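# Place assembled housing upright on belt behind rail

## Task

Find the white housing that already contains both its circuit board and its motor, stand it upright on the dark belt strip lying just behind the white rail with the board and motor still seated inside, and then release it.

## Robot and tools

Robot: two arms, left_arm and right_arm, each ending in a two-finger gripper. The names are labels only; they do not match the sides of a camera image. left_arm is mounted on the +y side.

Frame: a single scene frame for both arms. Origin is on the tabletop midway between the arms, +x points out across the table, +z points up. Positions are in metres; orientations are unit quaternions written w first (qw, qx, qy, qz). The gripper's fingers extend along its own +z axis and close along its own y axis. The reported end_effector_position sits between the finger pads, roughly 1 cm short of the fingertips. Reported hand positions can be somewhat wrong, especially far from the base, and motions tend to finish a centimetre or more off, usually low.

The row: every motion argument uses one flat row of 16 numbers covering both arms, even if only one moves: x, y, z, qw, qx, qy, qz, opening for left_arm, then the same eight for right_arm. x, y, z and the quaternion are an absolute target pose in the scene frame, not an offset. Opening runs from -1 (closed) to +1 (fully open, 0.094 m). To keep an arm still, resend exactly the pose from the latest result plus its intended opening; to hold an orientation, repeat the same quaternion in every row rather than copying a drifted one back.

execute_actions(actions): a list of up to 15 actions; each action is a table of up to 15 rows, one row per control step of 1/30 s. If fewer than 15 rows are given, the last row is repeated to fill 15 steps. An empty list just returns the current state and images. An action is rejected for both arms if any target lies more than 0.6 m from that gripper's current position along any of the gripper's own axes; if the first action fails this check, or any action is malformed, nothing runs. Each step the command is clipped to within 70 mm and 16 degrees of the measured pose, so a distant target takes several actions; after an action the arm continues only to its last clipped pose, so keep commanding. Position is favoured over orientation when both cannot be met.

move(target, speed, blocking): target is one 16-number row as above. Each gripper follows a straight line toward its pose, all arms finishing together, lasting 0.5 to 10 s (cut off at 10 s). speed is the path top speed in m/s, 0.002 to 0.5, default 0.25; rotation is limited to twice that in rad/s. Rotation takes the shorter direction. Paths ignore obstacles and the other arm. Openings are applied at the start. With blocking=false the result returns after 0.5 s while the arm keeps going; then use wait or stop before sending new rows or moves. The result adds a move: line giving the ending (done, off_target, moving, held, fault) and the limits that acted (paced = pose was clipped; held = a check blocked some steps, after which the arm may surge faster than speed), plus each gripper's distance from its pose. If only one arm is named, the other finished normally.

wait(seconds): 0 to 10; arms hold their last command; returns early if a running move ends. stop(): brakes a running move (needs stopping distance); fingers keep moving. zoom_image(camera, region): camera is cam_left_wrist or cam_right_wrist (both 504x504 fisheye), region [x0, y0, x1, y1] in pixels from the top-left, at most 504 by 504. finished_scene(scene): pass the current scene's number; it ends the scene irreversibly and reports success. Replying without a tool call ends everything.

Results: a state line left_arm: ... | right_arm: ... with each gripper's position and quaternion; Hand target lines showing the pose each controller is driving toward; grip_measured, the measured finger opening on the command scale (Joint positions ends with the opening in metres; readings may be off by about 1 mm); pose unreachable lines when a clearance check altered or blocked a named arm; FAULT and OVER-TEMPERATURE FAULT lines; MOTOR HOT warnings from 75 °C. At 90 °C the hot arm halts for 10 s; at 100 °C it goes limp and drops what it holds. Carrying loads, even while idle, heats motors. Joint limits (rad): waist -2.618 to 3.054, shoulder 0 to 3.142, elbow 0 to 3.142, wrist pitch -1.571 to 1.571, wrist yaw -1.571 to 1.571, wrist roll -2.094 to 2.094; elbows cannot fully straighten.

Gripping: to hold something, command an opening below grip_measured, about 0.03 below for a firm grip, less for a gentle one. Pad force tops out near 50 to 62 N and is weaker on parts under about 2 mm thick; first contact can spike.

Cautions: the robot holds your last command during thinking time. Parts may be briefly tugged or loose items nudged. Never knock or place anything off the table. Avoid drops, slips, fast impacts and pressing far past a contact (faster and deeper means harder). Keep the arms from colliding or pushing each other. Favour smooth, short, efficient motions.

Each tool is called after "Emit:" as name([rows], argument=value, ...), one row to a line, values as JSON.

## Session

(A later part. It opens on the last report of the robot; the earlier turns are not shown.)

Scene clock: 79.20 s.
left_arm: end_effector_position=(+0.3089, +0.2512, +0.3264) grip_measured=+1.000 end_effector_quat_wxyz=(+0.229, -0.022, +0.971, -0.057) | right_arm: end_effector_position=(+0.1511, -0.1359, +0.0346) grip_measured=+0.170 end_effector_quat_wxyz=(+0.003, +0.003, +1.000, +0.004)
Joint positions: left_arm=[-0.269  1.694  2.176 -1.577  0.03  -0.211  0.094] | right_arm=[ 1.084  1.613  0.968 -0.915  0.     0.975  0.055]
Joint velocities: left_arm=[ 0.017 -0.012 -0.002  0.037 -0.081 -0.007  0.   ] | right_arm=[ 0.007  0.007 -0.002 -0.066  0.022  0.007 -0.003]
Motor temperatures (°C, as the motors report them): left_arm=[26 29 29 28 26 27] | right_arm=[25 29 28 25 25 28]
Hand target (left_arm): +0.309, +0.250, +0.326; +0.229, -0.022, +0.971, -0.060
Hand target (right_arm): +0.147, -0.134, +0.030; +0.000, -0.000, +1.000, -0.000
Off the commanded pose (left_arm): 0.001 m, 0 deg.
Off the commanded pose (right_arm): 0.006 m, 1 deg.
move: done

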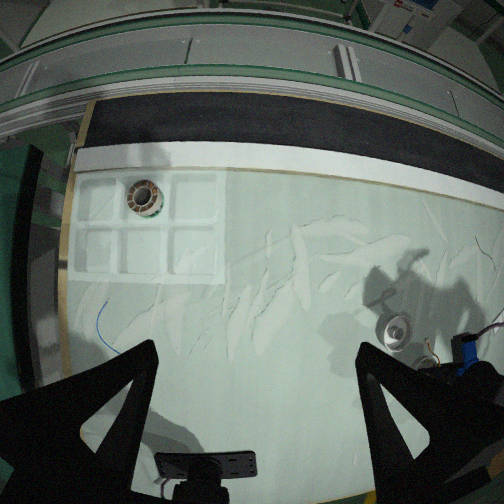

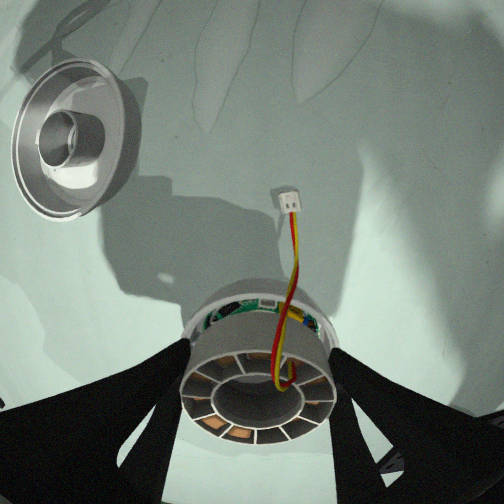

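Emit:
move(target=[0.3088,0.2504,0.3264,0.229,-0.022,0.971,-0.06,1, 0.147,-0.134,0.03,0,0,1,0,1])

Emit:
move(target=[0.3088,0.2504,0.3264,0.229,-0.022,0.971,-0.06,1, 0.147,-0.134,0.012,0,0,1,0,1], speed=0.04)

Emit:
move(target=[0.3088,0.2504,0.3264,0.229,-0.022,0.971,-0.06,1, 0.147,-0.134,0.012,0,0,1,0,-1])

Scene clock: 85.93 s.
left_arm: end_effector_position=(+0.3089, +0.2512, +0.3264) grip_measured=+1.000 end_effector_quat_wxyz=(+0.229, -0.022, +0.971, -0.057) | right_arm: end_effector_position=(+0.1512, -0.1358, +0.0346) grip_measured=+1.000 end_effector_quat_wxyz=(+0.003, +0.003, +1.000, +0.005)
Joint positions: left_arm=[-0.269  1.694  2.176 -1.577  0.03  -0.211  0.094] | right_arm=[ 1.084  1.613  0.968 -0.914  0.     0.975  0.094]
Joint velocities: left_arm=[-0.007 -0.007 -0.002  0.022 -0.037 -0.007  0.   ] | right_arm=[-0.012 -0.002 -0.002 -0.081 -0.037 -0.037  0.   ]
Motor temperatures (°C, as the motors report them): left_arm=[26 29 29 28 26 27] | right_arm=[25 29 28 25 25 28]
Hand target (left_arm): +0.309, +0.250, +0.326; +0.229, -0.022, +0.971, -0.060
Hand target (right_arm): +0.147, -0.134, +0.030; +0.000, +0.000, +1.000, -0.000
Off the commanded pose (left_arm): 0.001 m, 0 deg.
Off the commanded pose (right_arm): 0.007 m, 1 deg.
move: done

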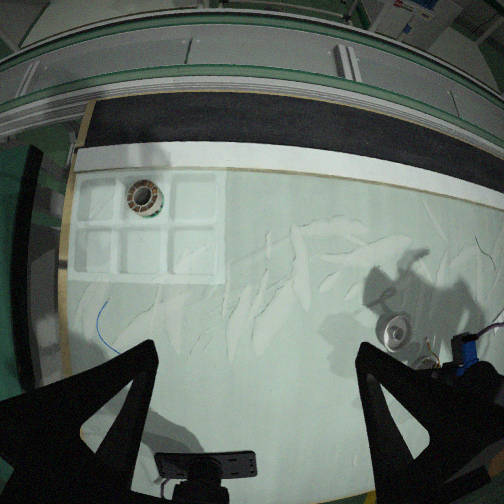

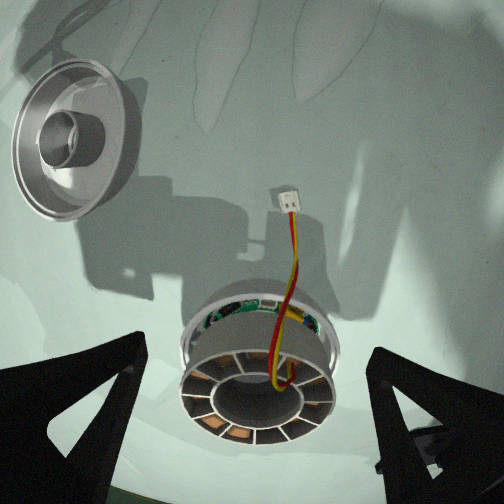

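Scene clock: 86.93 s.
left_arm: end_effector_position=(+0.3089, +0.2512, +0.3264) grip_measured=+1.000 end_effector_quat_wxyz=(+0.229, -0.022, +0.971, -0.057) | right_arm: end_effector_position=(+0.1520, -0.1347, +0.0171) grip_measured=+1.000 end_effector_quat_wxyz=(+0.004, +0.003, +1.000, +0.005)
Joint positions: left_arm=[-0.269  1.694  2.176 -1.577  0.03  -0.211  0.094] | right_arm=[ 1.084  1.647  0.928 -0.839  0.     0.975  0.094]
Joint velocities: left_arm=[-0.012  0.002 -0.002  0.007 -0.095 -0.007  0.   ] | right_arm=[-0.012  0.007 -0.007  0.051 -0.007 -0.022  0.   ]
Motor temperatures (°C, as the motors report them): left_arm=[26 29 29 28 26 27] | right_arm=[25 29 28 25 25 28]
Hand target (left_arm): +0.309, +0.250, +0.326; +0.229, -0.022, +0.971, -0.060
Hand target (right_arm): +0.147, -0.134, +0.012; +0.000, -0.000, +1.000, -0.000
Off the commanded pose (left_arm): 0.001 m, 0 deg.
Off the commanded pose (right_arm): 0.007 m, 1 deg.
move: done

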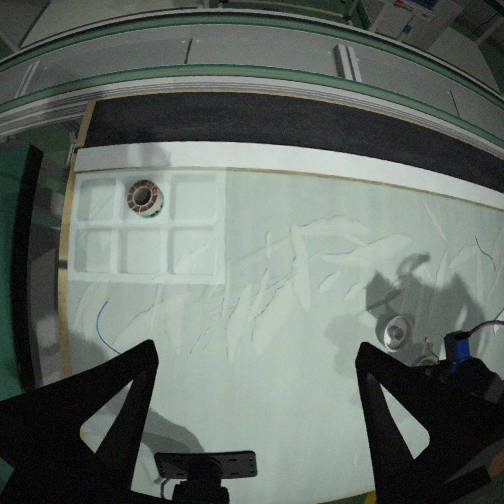

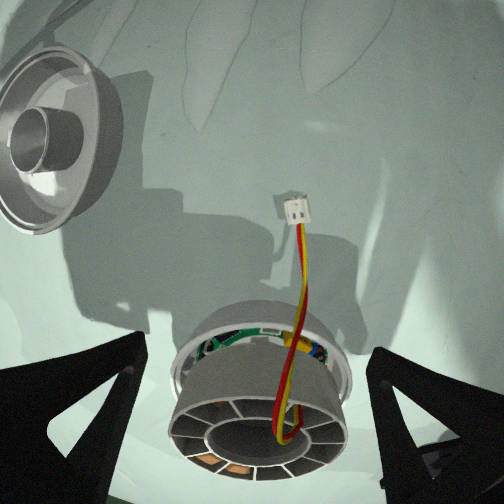

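Scene clock: 87.63 s.
left_arm: end_effector_position=(+0.3089, +0.2512, +0.3264) grip_measured=+1.000 end_effector_quat_wxyz=(+0.229, -0.022, +0.971, -0.057) | right_arm: end_effector_position=(+0.1519, -0.1346, +0.0171) grip_measured=+0.404 end_effector_quat_wxyz=(+0.004, +0.003, +1.000, +0.005)
Joint positions: left_arm=[-0.269  1.694  2.176 -1.577  0.03  -0.211  0.094] | right_arm=[ 1.084  1.647  0.928 -0.839 -0.     0.975  0.066]
Joint velocities: left_arm=[ 0.007 -0.017  0.007 -0.037  0.007  0.066  0.   ] | right_arm=[ 0.007 -0.002 -0.012 -0.066  0.007  0.022 -0.   ]
Motor temperatures (°C, as the motors report them): left_arm=[26 29 29 28 26 27] | right_arm=[25 29 28 25 25 28]
Hand target (left_arm): +0.309, +0.250, +0.326; +0.229, -0.022, +0.971, -0.060
Hand target (right_arm): +0.147, -0.134, +0.012; +0.000, -0.000, +1.000, -0.000
Off the commanded pose (left_arm): 0.001 m, 0 deg.
Off the commanded pose (right_arm): 0.007 m, 1 deg.
move: done

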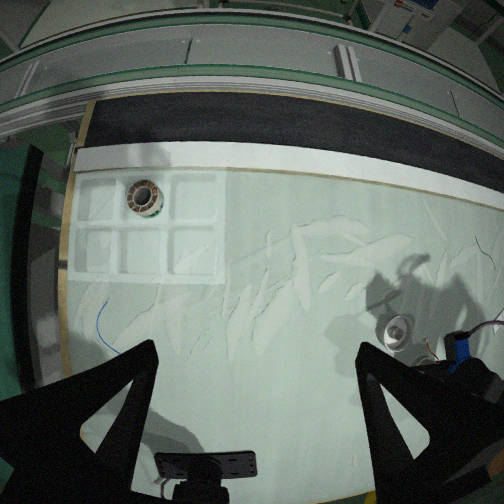

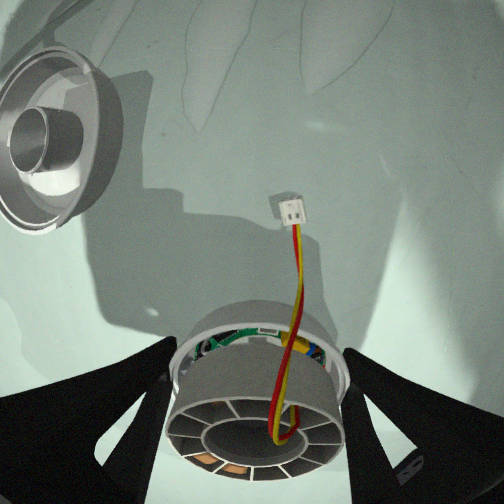

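Emit:
move(target=[0.3088,0.2504,0.3264,0.229,-0.022,0.971,-0.06,1, 0.15,-0.134,0.12,0,0,1,0,0.33], speed=0.1)

Emit:
move(target=[0.3088,0.2504,0.3264,0.229,-0.022,0.971,-0.06,1, 0.6,-0.2,0.12,0,0,1,0,0.33], speed=0.2)

Scene clock: 95.23 s.
left_arm: end_effector_position=(+0.3089, +0.2512, +0.3264) grip_measured=+1.000 end_effector_quat_wxyz=(+0.229, -0.022, +0.971, -0.057) | right_arm: end_effector_position=(+0.1506, -0.1365, +0.1075) grip_measured=+0.404 end_effector_quat_wxyz=(-0.010, +0.003, +1.000, -0.014)
Joint positions: left_arm=[-0.269  1.694  2.176 -1.577  0.03  -0.211  0.094] | right_arm=[ 1.084  1.581  1.235 -1.259 -0.     0.975  0.066]
Joint velocities: left_arm=[-0.017  0.012  0.007 -0.037 -0.081 -0.022  0.   ] | right_arm=[-0.002  0.007  0.007 -0.037 -0.051 -0.022 -0.   ]
Motor temperatures (°C, as the motors report them): left_arm=[26 29 30 28 26 27] | right_arm=[25 29 28 25 25 28]
Hand target (left_arm): +0.309, +0.250, +0.326; +0.229, -0.022, +0.971, -0.060
Hand target (right_arm): +0.151, -0.133, +0.119; +0.000, -0.000, +1.000, +0.000
Off the commanded pose (left_arm): 0.001 m, 0 deg.
Off the commanded pose (right_arm): 0.013 m, 2 deg.
move: off_target (right_arm)

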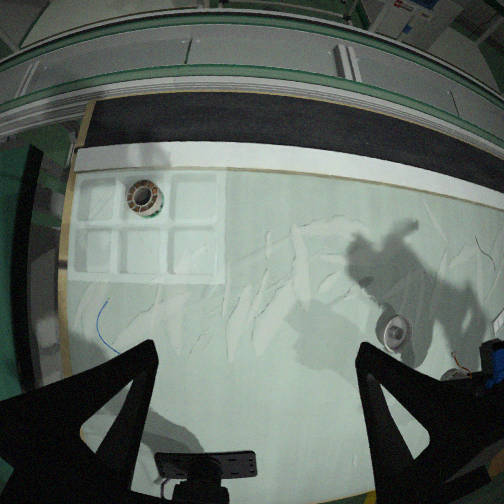

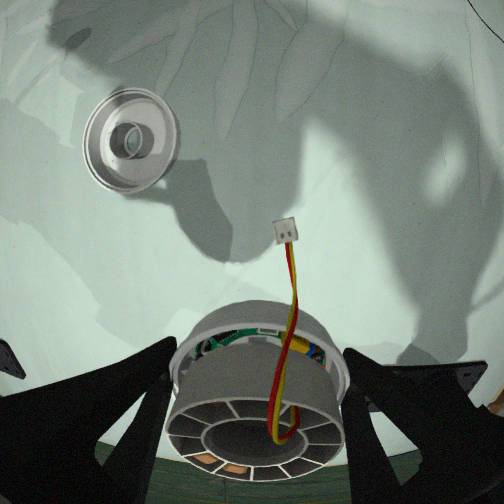

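Scene clock: 98.23 s.
left_arm: end_effector_position=(+0.3089, +0.2512, +0.3264) grip_measured=+1.000 end_effector_quat_wxyz=(+0.229, -0.022, +0.971, -0.057) | right_arm: end_effector_position=(+0.5896, -0.1946, +0.1016) grip_measured=+0.404 end_effector_quat_wxyz=(+0.229, +0.013, +0.971, +0.072)
Joint positions: left_arm=[-0.269  1.694  2.176 -1.577  0.03  -0.211  0.094] | right_arm=[ 0.376  2.699  2.824 -1.212 -0.015  0.291  0.066]
Joint velocities: left_arm=[ 0.007 -0.007  0.002 -0.007 -0.007 -0.022  0.   ] | right_arm=[-0.012 -0.012  0.002 -0.007  0.022  0.066  0.   ]
Motor temperatures (°C, as the motors report them): left_arm=[26 29 30 28 26 27] | right_arm=[25 29 28 25 25 28]
Hand target (left_arm): +0.309, +0.250, +0.326; +0.229, -0.022, +0.971, -0.060
Hand target (right_arm): +0.598, -0.194, +0.116; +0.253, +0.009, +0.964, +0.079
Off the commanded pose (left_arm): 0.001 m, 0 deg.
Off the commanded pose (right_arm): 0.022 m, 28 deg; orientation clipped at the last step of the last action.
elbow stopped short (right arm): the move would have taken joint 3 (elbow) straighter than the controller allows; a more bent joint 3 avoids this.
move: off_target (right_arm); limits=paced

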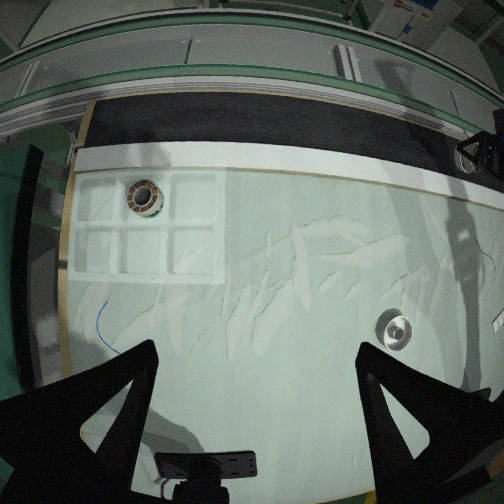

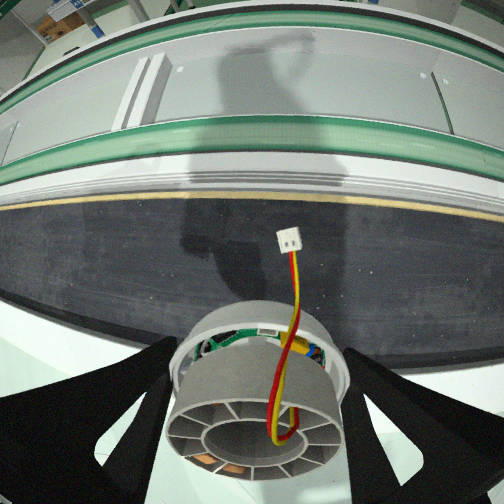

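Emit:
move(target=[0.3088,0.2504,0.3264,0.229,-0.022,0.971,-0.06,1, 0.58,-0.4,0.12,0,0,1,0,0.33], speed=0.15)

Scene clock: 103.23 s.
left_arm: end_effector_position=(+0.3089, +0.2512, +0.3264) grip_measured=+1.000 end_effector_quat_wxyz=(+0.229, -0.022, +0.971, -0.057) | right_arm: end_effector_position=(+0.5744, -0.3974, +0.0865) grip_measured=+0.404 end_effector_quat_wxyz=(+0.164, +0.011, +0.986, +0.000)
Joint positions: left_arm=[-0.269  1.694  2.176 -1.577  0.03  -0.211  0.094] | right_arm=[ 0.033  2.699  2.824 -1.366 -0.024 -0.057  0.066]
Joint velocities: left_arm=[-0.002 -0.022 -0.007 -0.066  0.095 -0.051  0.   ] | right_arm=[-0.007 -0.007  0.002 -0.037  0.037 -0.051  0.001]
Motor temperatures (°C, as the motors report them): left_arm=[26 29 30 28 26 27] | right_arm=[25 31 29 26 25 28]
Hand target (left_arm): +0.309, +0.250, +0.326; +0.229, -0.022, +0.971, -0.060
Hand target (right_arm): +0.579, -0.398, +0.120; +0.199, +0.004, +0.980, -0.007
Off the commanded pose (left_arm): 0.001 m, 0 deg.
Off the commanded pose (right_arm): 0.034 m, 19 deg; orientation clipped at the last step of the last action.
elbow stopped short (right arm): the move would have taken joint 3 (elbow) straighter than the controller allows; a more bent joint 3 avoids this.
move: off_target (right_arm); limits=paced

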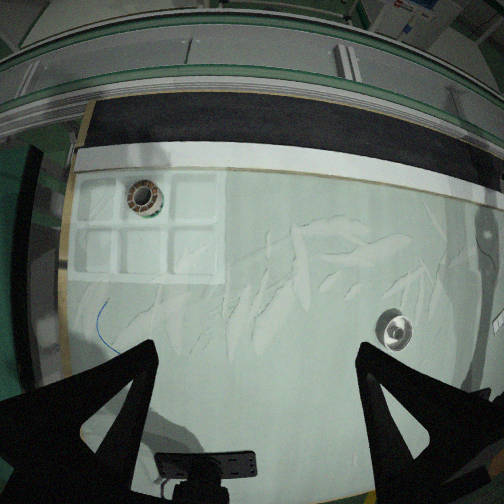

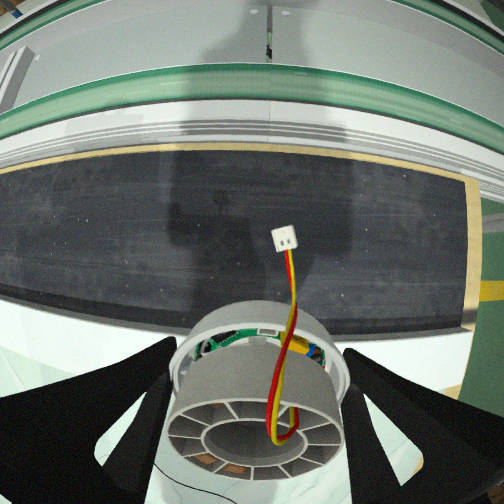

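Emit:
move(target=[0.3088,0.2504,0.3264,0.229,-0.022,0.971,-0.06,1, 0.42,-0.38,0.06,0,0,1,0,0.33], speed=0.15)

Scene clock: 117.57 s.
left_arm: end_effector_position=(+0.3089, +0.2512, +0.3264) grip_measured=+1.000 end_effector_quat_wxyz=(+0.229, -0.022, +0.971, -0.057) | right_arm: end_effector_position=(+0.4152, -0.3837, +0.0508) grip_measured=+0.404 end_effector_quat_wxyz=(-0.017, +0.007, +1.000, +0.004)
Joint positions: left_arm=[-0.269  1.694  2.176 -1.577  0.03  -0.211  0.094] | right_arm=[ 0.042  2.191  1.814 -1.228 -0.006 -0.06   0.066]
Joint velocities: left_arm=[ 0.007  0.007 -0.022 -0.037  0.051 -0.081  0.   ] | right_arm=[-0.012 -0.012  0.007  0.007 -0.022  0.022 -0.001]
Motor temperatures (°C, as the motors report them): left_arm=[26 29 30 29 26 27] | right_arm=[25 37 29 26 25 28]
Hand target (left_arm): +0.309, +0.250, +0.326; +0.229, -0.022, +0.971, -0.060
Hand target (right_arm): +0.418, -0.381, +0.062; -0.000, -0.002, +1.000, +0.000
Off the commanded pose (left_arm): 0.001 m, 0 deg.
Off the commanded pose (right_arm): 0.011 m, 2 deg.
move: off_target (right_arm)

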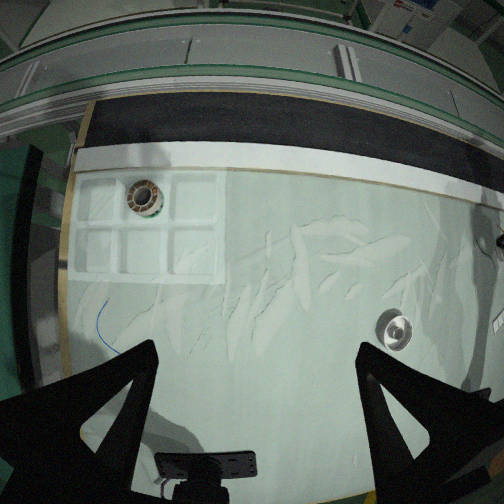

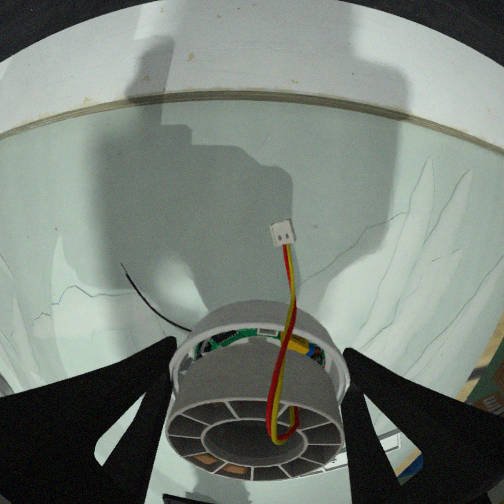

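Emit:
move(target=[0.3088,0.2504,0.3264,0.229,-0.022,0.971,-0.06,1, 0.42,-0.38,0.026,0,0,1,0,0.33], speed=0.05)

Scene clock: 120.47 s.
left_arm: end_effector_position=(+0.3089, +0.2512, +0.3264) grip_measured=+1.000 end_effector_quat_wxyz=(+0.229, -0.022, +0.971, -0.057) | right_arm: end_effector_position=(+0.4189, -0.3842, +0.0278) grip_measured=+0.404 end_effector_quat_wxyz=(-0.001, +0.007, +1.000, +0.003)
Joint positions: left_arm=[-0.269  1.694  2.176 -1.577  0.03  -0.211  0.094] | right_arm=[ 0.042  2.191  1.722 -1.104 -0.005 -0.06   0.066]
Joint velocities: left_arm=[-0.002  0.007  0.002  0.037  0.081  0.007  0.   ] | right_arm=[ 0.002  0.002 -0.007 -0.022 -0.007  0.022 -0.   ]
Motor temperatures (°C, as the motors report them): left_arm=[26 29 30 29 26 27] | right_arm=[25 36 29 26 25 28]
Hand target (left_arm): +0.309, +0.250, +0.326; +0.229, -0.022, +0.971, -0.060
Hand target (right_arm): +0.420, -0.380, +0.026; -0.000, +0.000, +1.000, -0.000
Off the commanded pose (left_arm): 0.001 m, 0 deg.
Off the commanded pose (right_arm): 0.005 m, 1 deg.
move: done

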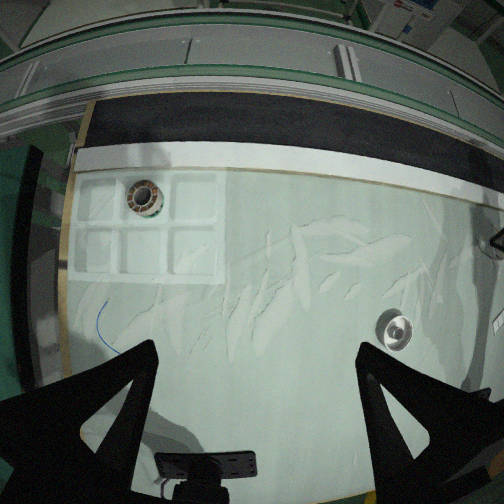

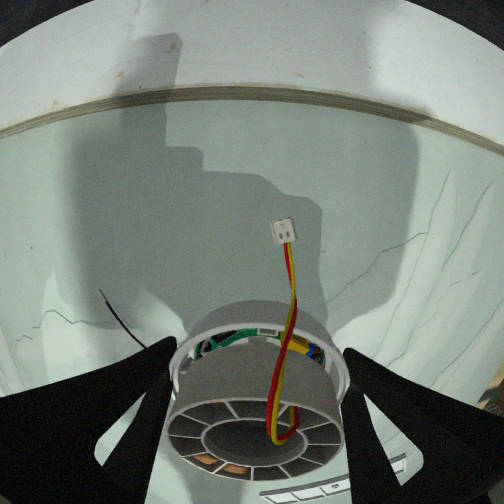

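Emit:
move(target=[0.3088,0.2504,0.3264,0.229,-0.022,0.971,-0.06,1, 0.42,-0.38,0.016,0,0,1,0,0.33], speed=0.03)

Emit:
move(target=[0.3088,0.2504,0.3264,0.229,-0.022,0.971,-0.06,1, 0.42,-0.38,0.016,0,0,1,0,1])

Scene clock: 123.47 s.
left_arm: end_effector_position=(+0.3089, +0.2512, +0.3264) grip_measured=+1.000 end_effector_quat_wxyz=(+0.229, -0.022, +0.971, -0.057) | right_arm: end_effector_position=(+0.4196, -0.3843, +0.0200) grip_measured=+0.404 end_effector_quat_wxyz=(+0.001, +0.007, +1.000, +0.002)
Joint positions: left_arm=[-0.269  1.694  2.176 -1.577  0.03  -0.211  0.094] | right_arm=[ 0.042  2.198  1.701 -1.072 -0.005 -0.06   0.066]
Joint velocities: left_arm=[ 0.002 -0.012 -0.007  0.007  0.037 -0.081  0.   ] | right_arm=[-0.002  0.002 -0.007 -0.022 -0.037  0.066  0.   ]
Motor temperatures (°C, as the motors report them): left_arm=[26 30 30 29 26 27] | right_arm=[25 36 29 26 25 28]
Hand target (left_arm): +0.309, +0.250, +0.326; +0.229, -0.022, +0.971, -0.060
Hand target (right_arm): +0.420, -0.380, +0.016; -0.000, +0.000, +1.000, -0.000
Off the commanded pose (left_arm): 0.001 m, 0 deg.
Off the commanded pose (right_arm): 0.006 m, 1 deg.
move: done

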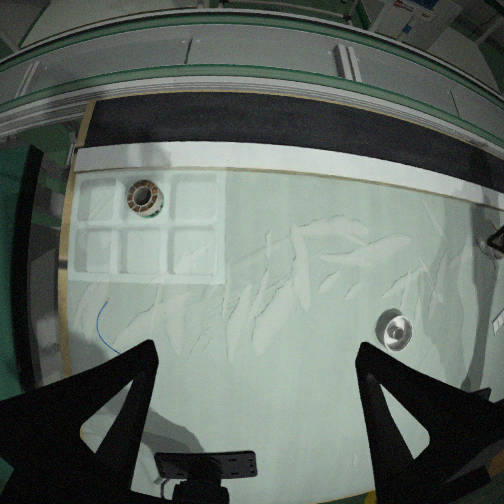

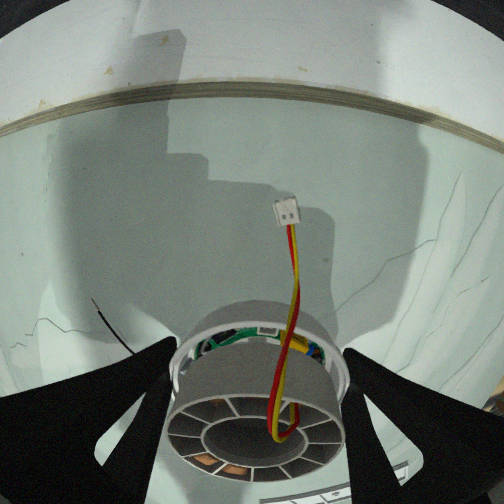

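Scene clock: 124.17 s.
left_arm: end_effector_position=(+0.3089, +0.2512, +0.3264) grip_measured=+1.000 end_effector_quat_wxyz=(+0.229, -0.022, +0.971, -0.057) | right_arm: end_effector_position=(+0.4201, -0.3843, +0.0200) grip_measured=+1.000 end_effector_quat_wxyz=(+0.002, +0.007, +1.000, +0.002)
Joint positions: left_arm=[-0.269  1.694  2.176 -1.577  0.03  -0.211  0.094] | right_arm=[ 0.042  2.198  1.701 -1.07  -0.005 -0.06   0.094]
Joint velocities: left_arm=[-0.022  0.002  0.007 -0.051  0.037  0.007  0.   ] | right_arm=[ 0.002  0.012 -0.012 -0.051 -0.022 -0.051  0.   ]
Motor temperatures (°C, as the motors report them): left_arm=[26 30 30 29 26 27] | right_arm=[25 36 29 26 25 28]
Hand target (left_arm): +0.309, +0.250, +0.326; +0.229, -0.022, +0.971, -0.060
Hand target (right_arm): +0.420, -0.380, +0.016; +0.000, -0.000, +1.000, -0.000
Off the commanded pose (left_arm): 0.001 m, 0 deg.
Off the commanded pose (right_arm): 0.006 m, 1 deg.
move: done

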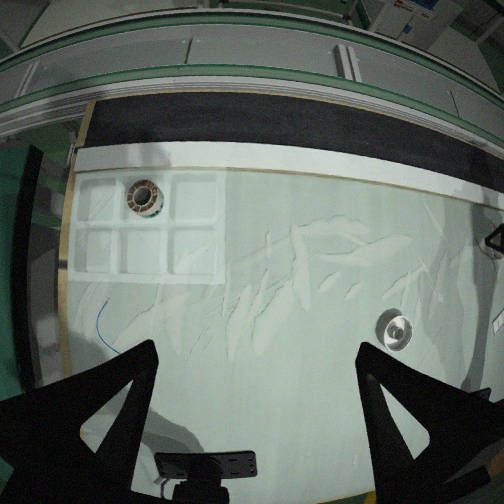

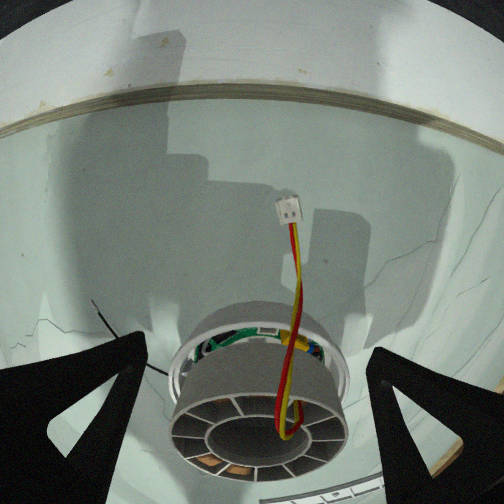

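Emit:
move(target=[0.3088,0.2504,0.3264,0.229,-0.022,0.971,-0.06,1, 0.42,-0.38,0.11,0.301,0,0.954,0,1], speed=0.1)

Emit:
move(target=[0.3088,0.2504,0.3264,0.229,-0.022,0.971,-0.06,1, 0.42,-0.38,0.016,0.301,0,0.954,0,1], speed=0.06)

Scene clock: 130.70 s.
left_arm: end_effector_position=(+0.3089, +0.2512, +0.3264) grip_measured=+1.000 end_effector_quat_wxyz=(+0.229, -0.022, +0.971, -0.057) | right_arm: end_effector_position=(+0.4223, -0.3795, +0.0991) grip_measured=+1.000 end_effector_quat_wxyz=(+0.290, +0.002, +0.957, -0.004)
Joint positions: left_arm=[-0.269  1.694  2.176 -1.577  0.03  -0.211  0.094] | right_arm=[ 0.042  1.659  1.113 -0.437 -0.032 -0.06   0.094]
Joint velocities: left_arm=[ 0.017 -0.002 -0.022 -0.007  0.051 -0.066  0.   ] | right_arm=[ 0.007  0.012  0.012 -0.007 -0.066 -0.051  0.   ]
Motor temperatures (°C, as the motors report them): left_arm=[26 30 30 29 26 27] | right_arm=[25 35 29 26 25 28]
Hand target (left_arm): +0.309, +0.250, +0.326; +0.229, -0.022, +0.971, -0.060
Hand target (right_arm): +0.421, -0.380, +0.106; +0.301, +0.003, +0.954, -0.002
Off the commanded pose (left_arm): 0.001 m, 0 deg.
Off the commanded pose (right_arm): 0.011 m, 1 deg.
move: off_target (right_arm)

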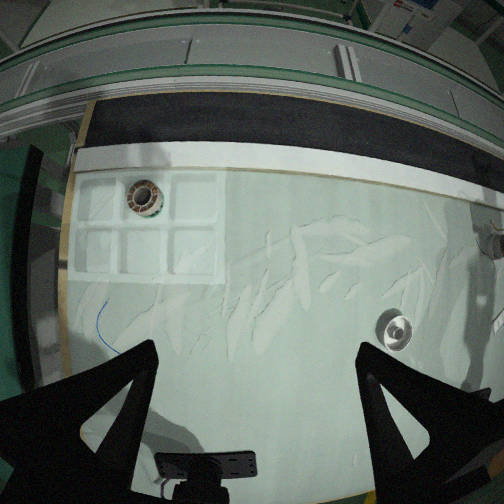

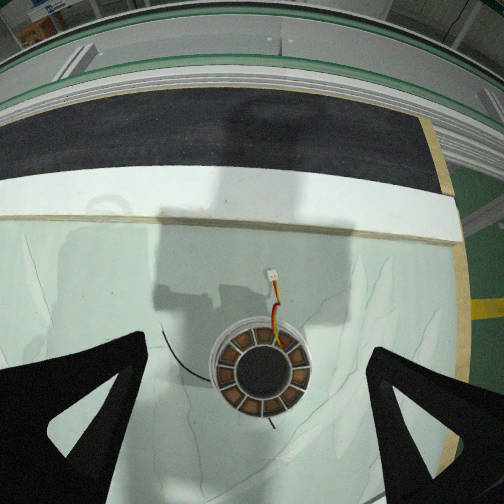

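Scene clock: 132.63 s.
left_arm: end_effector_position=(+0.3089, +0.2512, +0.3264) grip_measured=+1.000 end_effector_quat_wxyz=(+0.229, -0.022, +0.971, -0.057) | right_arm: end_effector_position=(+0.4207, -0.3783, +0.0214) grip_measured=+1.000 end_effector_quat_wxyz=(+0.304, +0.001, +0.953, -0.002)
Joint positions: left_arm=[-0.269  1.694  2.176 -1.577  0.03  -0.211  0.094] | right_arm=[ 0.042  1.782  0.891 -0.062 -0.039 -0.06   0.094]
Joint velocities: left_arm=[-0.002  0.017  0.007 -0.037 -0.037  0.007  0.   ] | right_arm=[ 0.007 -0.002 -0.007  0.066 -0.066 -0.095  0.   ]
Motor temperatures (°C, as the motors report them): left_arm=[26 30 30 29 26 27] | right_arm=[25 35 29 26 25 28]
Hand target (left_arm): +0.309, +0.250, +0.326; +0.229, -0.022, +0.971, -0.060
Hand target (right_arm): +0.419, -0.380, +0.017; +0.301, +0.000, +0.954, +0.000
Off the commanded pose (left_arm): 0.001 m, 0 deg.
Off the commanded pose (right_arm): 0.006 m, 0 deg.
move: done

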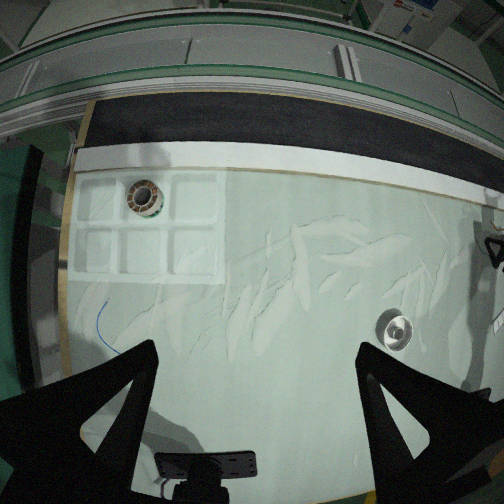

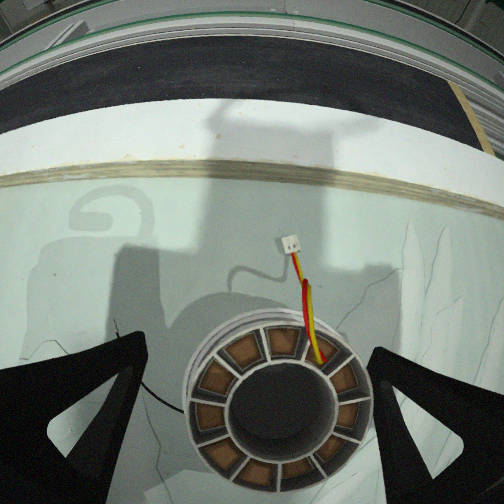

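Emit:
move(target=[0.3088,0.2504,0.3264,0.229,-0.022,0.971,-0.06,1, 0.42,-0.385,0.010,0.301,0,0.954,0,1], speed=0.03)

Emit:
move(target=[0.3088,0.2504,0.3264,0.229,-0.022,0.971,-0.06,1, 0.42,-0.385,0.010,0.301,0,0.954,0,0.2])

Scene clock: 135.43 s.
left_arm: end_effector_position=(+0.3089, +0.2512, +0.3264) grip_measured=+1.000 end_effector_quat_wxyz=(+0.229, -0.022, +0.971, -0.057) | right_arm: end_effector_position=(+0.4234, -0.3822, +0.0168) grip_measured=+1.000 end_effector_quat_wxyz=(+0.306, +0.001, +0.952, -0.001)
Joint positions: left_arm=[-0.269  1.694  2.176 -1.577  0.03  -0.211  0.094] | right_arm=[ 0.03   1.803  0.891 -0.038 -0.047 -0.069  0.094]
Joint velocities: left_arm=[ 0.002 -0.012  0.002 -0.022 -0.037 -0.037  0.   ] | right_arm=[ 0.007  0.007 -0.017  0.051  0.007 -0.037  0.   ]
Motor temperatures (°C, as the motors report them): left_arm=[26 30 30 29 26 27] | right_arm=[25 34 29 27 25 28]
Hand target (left_arm): +0.309, +0.250, +0.326; +0.229, -0.022, +0.971, -0.060
Hand target (right_arm): +0.420, -0.385, +0.010; +0.301, +0.000, +0.954, +0.000
Off the commanded pose (left_arm): 0.001 m, 0 deg.
Off the commanded pose (right_arm): 0.008 m, 1 deg.
move: done

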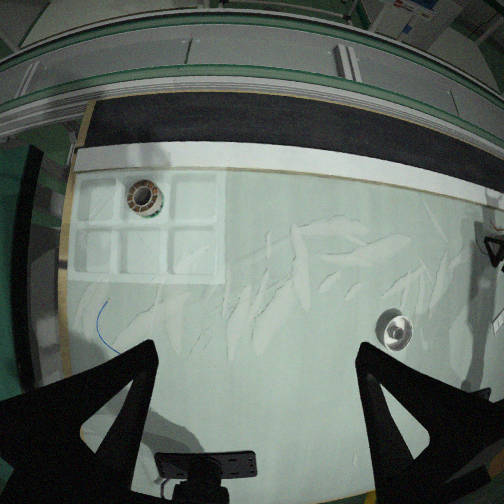

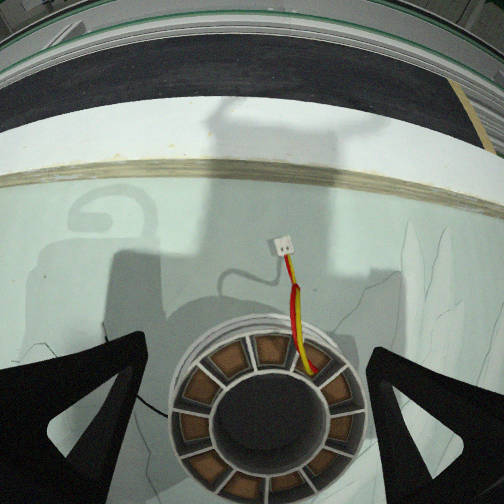

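Scene clock: 136.13 s.
left_arm: end_effector_position=(+0.3089, +0.2512, +0.3264) grip_measured=+1.000 end_effector_quat_wxyz=(+0.229, -0.022, +0.971, -0.057) | right_arm: end_effector_position=(+0.4233, -0.3825, +0.0168) grip_measured=+0.410 end_effector_quat_wxyz=(+0.306, +0.001, +0.952, -0.002)
Joint positions: left_arm=[-0.269  1.694  2.176 -1.577  0.03  -0.211  0.094] | right_arm=[ 0.03   1.803  0.891 -0.038 -0.045 -0.07   0.066]
Joint velocities: left_arm=[ 0.007 -0.032 -0.002  0.022  0.022  0.022  0.   ] | right_arm=[ 0.002  0.012  0.002 -0.007  0.007 -0.037 -0.   ]
Motor temperatures (°C, as the motors report them): left_arm=[26 30 30 29 26 27] | right_arm=[25 34 29 27 25 28]
Hand target (left_arm): +0.309, +0.250, +0.326; +0.229, -0.022, +0.971, -0.060
Hand target (right_arm): +0.420, -0.385, +0.010; +0.301, +0.000, +0.954, +0.000
Off the commanded pose (left_arm): 0.001 m, 0 deg.
Off the commanded pose (right_arm): 0.008 m, 1 deg.
move: done

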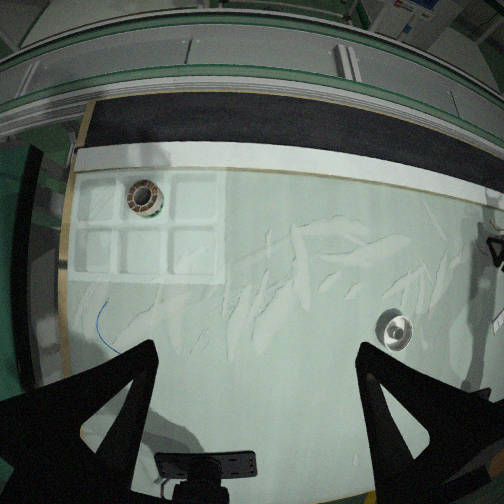

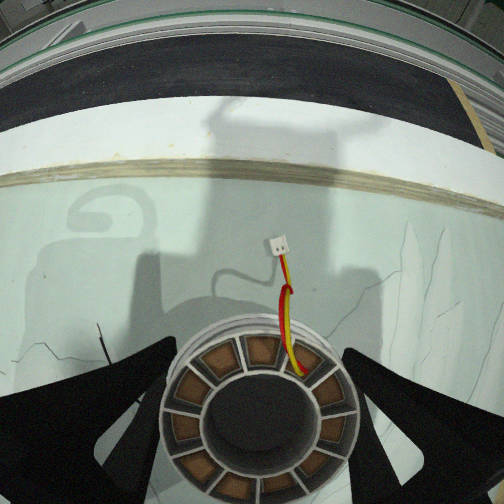

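Housing gripped. Lift and carry to the belt.

Emit:
move(target=[0.3088,0.2504,0.3264,0.229,-0.022,0.971,-0.06,1, 0.42,-0.385,0.11,0.301,0,0.954,0,0.3], speed=0.1)

Emit:
move(target=[0.3088,0.2504,0.3264,0.229,-0.022,0.971,-0.06,1, 0.64,-0.39,0.11,0.301,0,0.954,0,0.3], speed=0.12)

Scene clock: 140.40 s.
left_arm: end_effector_position=(+0.3089, +0.2512, +0.3264) grip_measured=+1.000 end_effector_quat_wxyz=(+0.229, -0.022, +0.971, -0.057) | right_arm: end_effector_position=(+0.4130, -0.3814, +0.0888) grip_measured=+0.410 end_effector_quat_wxyz=(+0.274, +0.001, +0.962, +0.001)
Joint positions: left_arm=[-0.269  1.694  2.176 -1.577  0.03  -0.211  0.094] | right_arm=[ 0.03   1.659  1.089 -0.448 -0.046 -0.07   0.066]
Joint velocities: left_arm=[-0.012 -0.002 -0.012 -0.007 -0.051  0.051  0.   ] | right_arm=[ 0.017 -0.012  0.007 -0.022  0.051 -0.081 -0.001]
Motor temperatures (°C, as the motors report them): left_arm=[26 30 30 29 26 27] | right_arm=[25 34 29 27 25 28]
Hand target (left_arm): +0.309, +0.250, +0.326; +0.229, -0.022, +0.971, -0.060
Hand target (right_arm): +0.421, -0.385, +0.109; +0.301, -0.000, +0.954, -0.000
Off the commanded pose (left_arm): 0.001 m, 0 deg.
Off the commanded pose (right_arm): 0.023 m, 3 deg.
move: off_target (right_arm)

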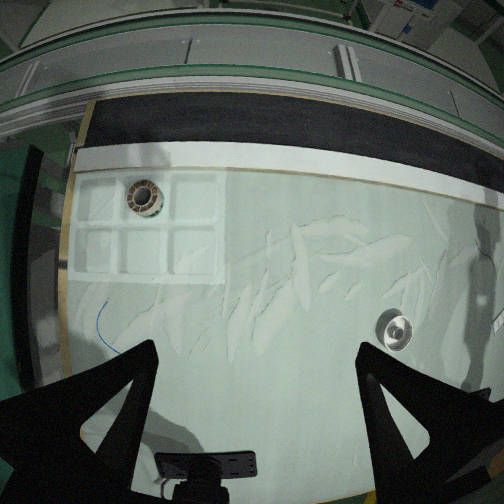

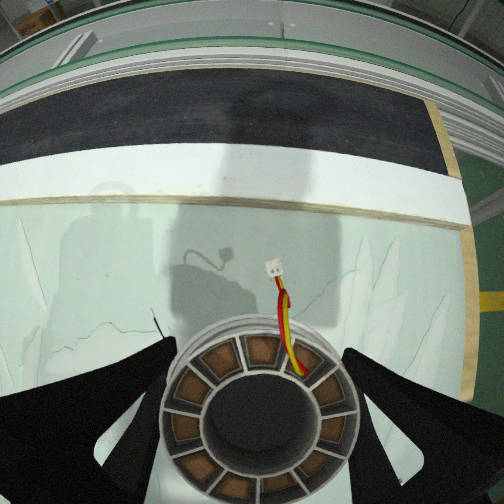

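Scene clock: 143.40 s.
left_arm: end_effector_position=(+0.3089, +0.2512, +0.3264) grip_measured=+1.000 end_effector_quat_wxyz=(+0.229, -0.022, +0.971, -0.057) | right_arm: end_effector_position=(+0.6378, -0.3964, +0.0971) grip_measured=+0.410 end_effector_quat_wxyz=(+0.288, +0.001, +0.958, -0.001)
Joint positions: left_arm=[-0.269  1.694  2.176 -1.577  0.03  -0.211  0.094] | right_arm=[ 0.038  2.729  2.811 -1.07  -0.041 -0.063  0.066]
Joint velocities: left_arm=[0.007 0.002 0.007 0.081 0.022 0.007 0.   ] | right_arm=[ 0.012 -0.002  0.032  0.022 -0.022 -0.007 -0.   ]
Motor temperatures (°C, as the motors report them): left_arm=[26 30 30 29 26 27] | right_arm=[25 34 29 27 25 28]
Hand target (left_arm): +0.309, +0.250, +0.326; +0.229, -0.022, +0.971, -0.060
Hand target (right_arm): +0.642, -0.389, +0.109; +0.304, +0.000, +0.953, -0.000
Off the commanded pose (left_arm): 0.001 m, 0 deg.
Off the commanded pose (right_arm): 0.015 m, 2 deg.
move: off_target (right_arm)

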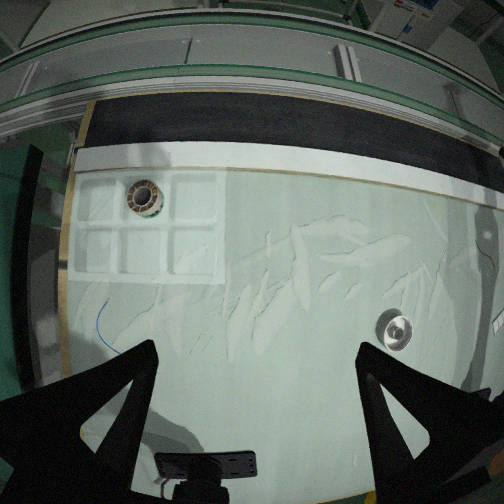

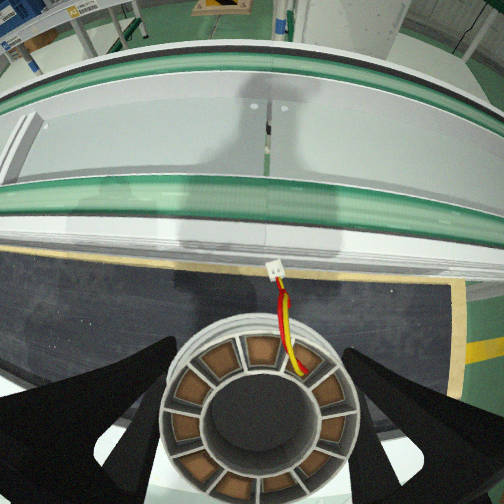

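Emit:
move(target=[0.3088,0.2504,0.3264,0.229,-0.022,0.971,-0.06,1, 0.65,-0.39,0.035,0.301,0,0.954,0,0.3], speed=0.06)

Scene clock: 148.00 s.
left_arm: end_effector_position=(+0.3089, +0.2512, +0.3264) grip_measured=+1.000 end_effector_quat_wxyz=(+0.229, -0.022, +0.971, -0.057) | right_arm: end_effector_position=(+0.6432, -0.3969, +0.0230) grip_measured=+0.410 end_effector_quat_wxyz=(+0.285, +0.001, +0.959, -0.000)
Joint positions: left_arm=[-0.269  1.694  2.176 -1.577  0.03  -0.211  0.094] | right_arm=[ 0.038  2.675  2.41  -0.731 -0.041 -0.063  0.066]
Joint velocities: left_arm=[-0.007 -0.022 -0.007 -0.066  0.022  0.007  0.   ] | right_arm=[ 0.032 -0.012 -0.002 -0.007  0.007  0.051  0.   ]
Motor temperatures (°C, as the motors report them): left_arm=[26 30 30 29 26 27] | right_arm=[25 35 29 27 25 28]
Hand target (left_arm): +0.309, +0.250, +0.326; +0.229, -0.022, +0.971, -0.060
Hand target (right_arm): +0.648, -0.390, +0.035; +0.301, +0.000, +0.954, +0.000
Off the commanded pose (left_arm): 0.001 m, 0 deg.
Off the commanded pose (right_arm): 0.015 m, 2 deg.
move: off_target (right_arm)

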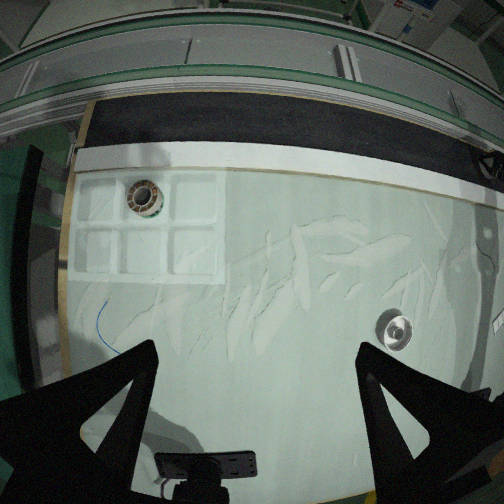

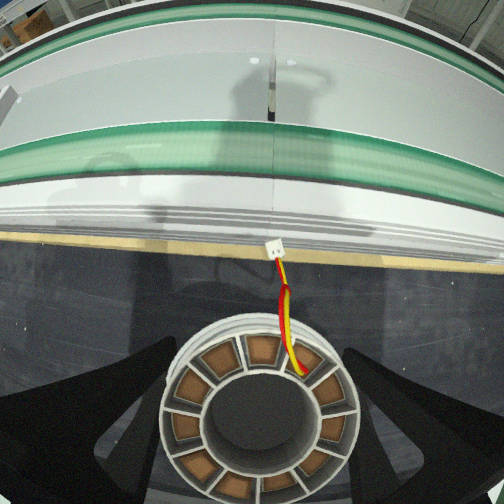

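Emit:
move(target=[0.3088,0.2504,0.3264,0.229,-0.022,0.971,-0.06,1, 0.65,-0.39,0.028,0.301,0,0.954,0,0.3], speed=0.02)

Scene clock: 150.40 s.
left_arm: end_effector_position=(+0.3089, +0.2512, +0.3264) grip_measured=+1.000 end_effector_quat_wxyz=(+0.229, -0.022, +0.971, -0.057) | right_arm: end_effector_position=(+0.6460, -0.3971, +0.0249) grip_measured=+0.410 end_effector_quat_wxyz=(+0.291, +0.001, +0.957, -0.001)
Joint positions: left_arm=[-0.269  1.694  2.176 -1.577  0.03  -0.211  0.094] | right_arm=[ 0.038  2.675  2.41  -0.717 -0.041 -0.063  0.066]
Joint velocities: left_arm=[ 0.002 -0.007  0.017 -0.037  0.037 -0.007  0.   ] | right_arm=[-0.012 -0.002  0.002 -0.007  0.022 -0.051 -0.   ]
Motor temperatures (°C, as the motors report them): left_arm=[26 30 30 29 26 27] | right_arm=[25 36 29 28 25 28]
Hand target (left_arm): +0.309, +0.250, +0.326; +0.229, -0.022, +0.971, -0.060
Hand target (right_arm): +0.650, -0.390, +0.028; +0.301, +0.000, +0.954, -0.000
Off the commanded pose (left_arm): 0.001 m, 0 deg.
Off the commanded pose (right_arm): 0.009 m, 1 deg.
move: done

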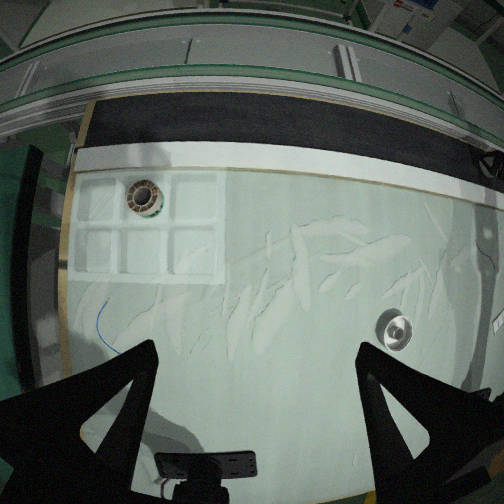

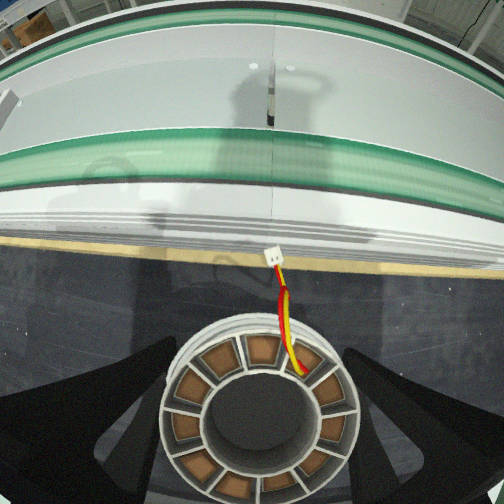

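Stiction; command lower.

Emit:
move(target=[0.3088,0.2504,0.3264,0.229,-0.022,0.971,-0.06,1, 0.65,-0.39,0.014,0.301,0,0.954,0,0.3], speed=0.03)

Scene clock: 152.10 s.
left_arm: end_effector_position=(+0.3089, +0.2512, +0.3264) grip_measured=+1.000 end_effector_quat_wxyz=(+0.229, -0.022, +0.971, -0.057) | right_arm: end_effector_position=(+0.6533, -0.3977, +0.0206) grip_measured=+0.410 end_effector_quat_wxyz=(+0.309, +0.001, +0.951, -0.002)
Joint positions: left_arm=[-0.269  1.694  2.176 -1.577  0.03  -0.211  0.094] | right_arm=[ 0.038  2.675  2.372 -0.641 -0.04  -0.063  0.066]
Joint velocities: left_arm=[-0.012  0.012 -0.002  0.051  0.007 -0.022  0.   ] | right_arm=[-0.007  0.002 -0.007  0.007 -0.007 -0.022  0.001]
Motor temperatures (°C, as the motors report them): left_arm=[26 30 30 29 26 27] | right_arm=[25 36 29 28 25 28]
Hand target (left_arm): +0.309, +0.250, +0.326; +0.229, -0.022, +0.971, -0.060
Hand target (right_arm): +0.650, -0.390, +0.014; +0.301, -0.000, +0.954, -0.000
Off the commanded pose (left_arm): 0.001 m, 0 deg.
Off the commanded pose (right_arm): 0.011 m, 1 deg.
move: off_target (right_arm)

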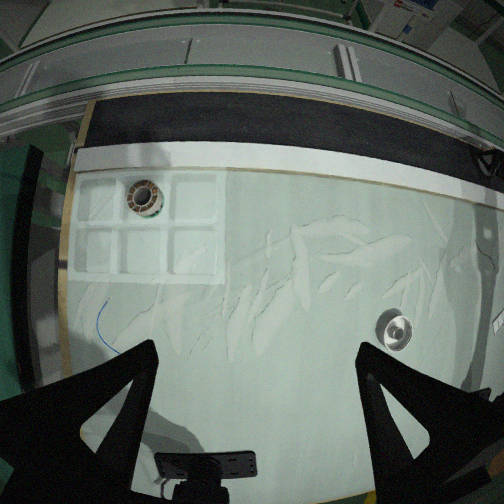

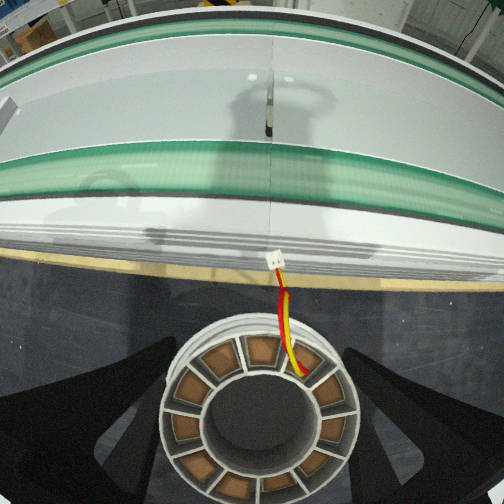

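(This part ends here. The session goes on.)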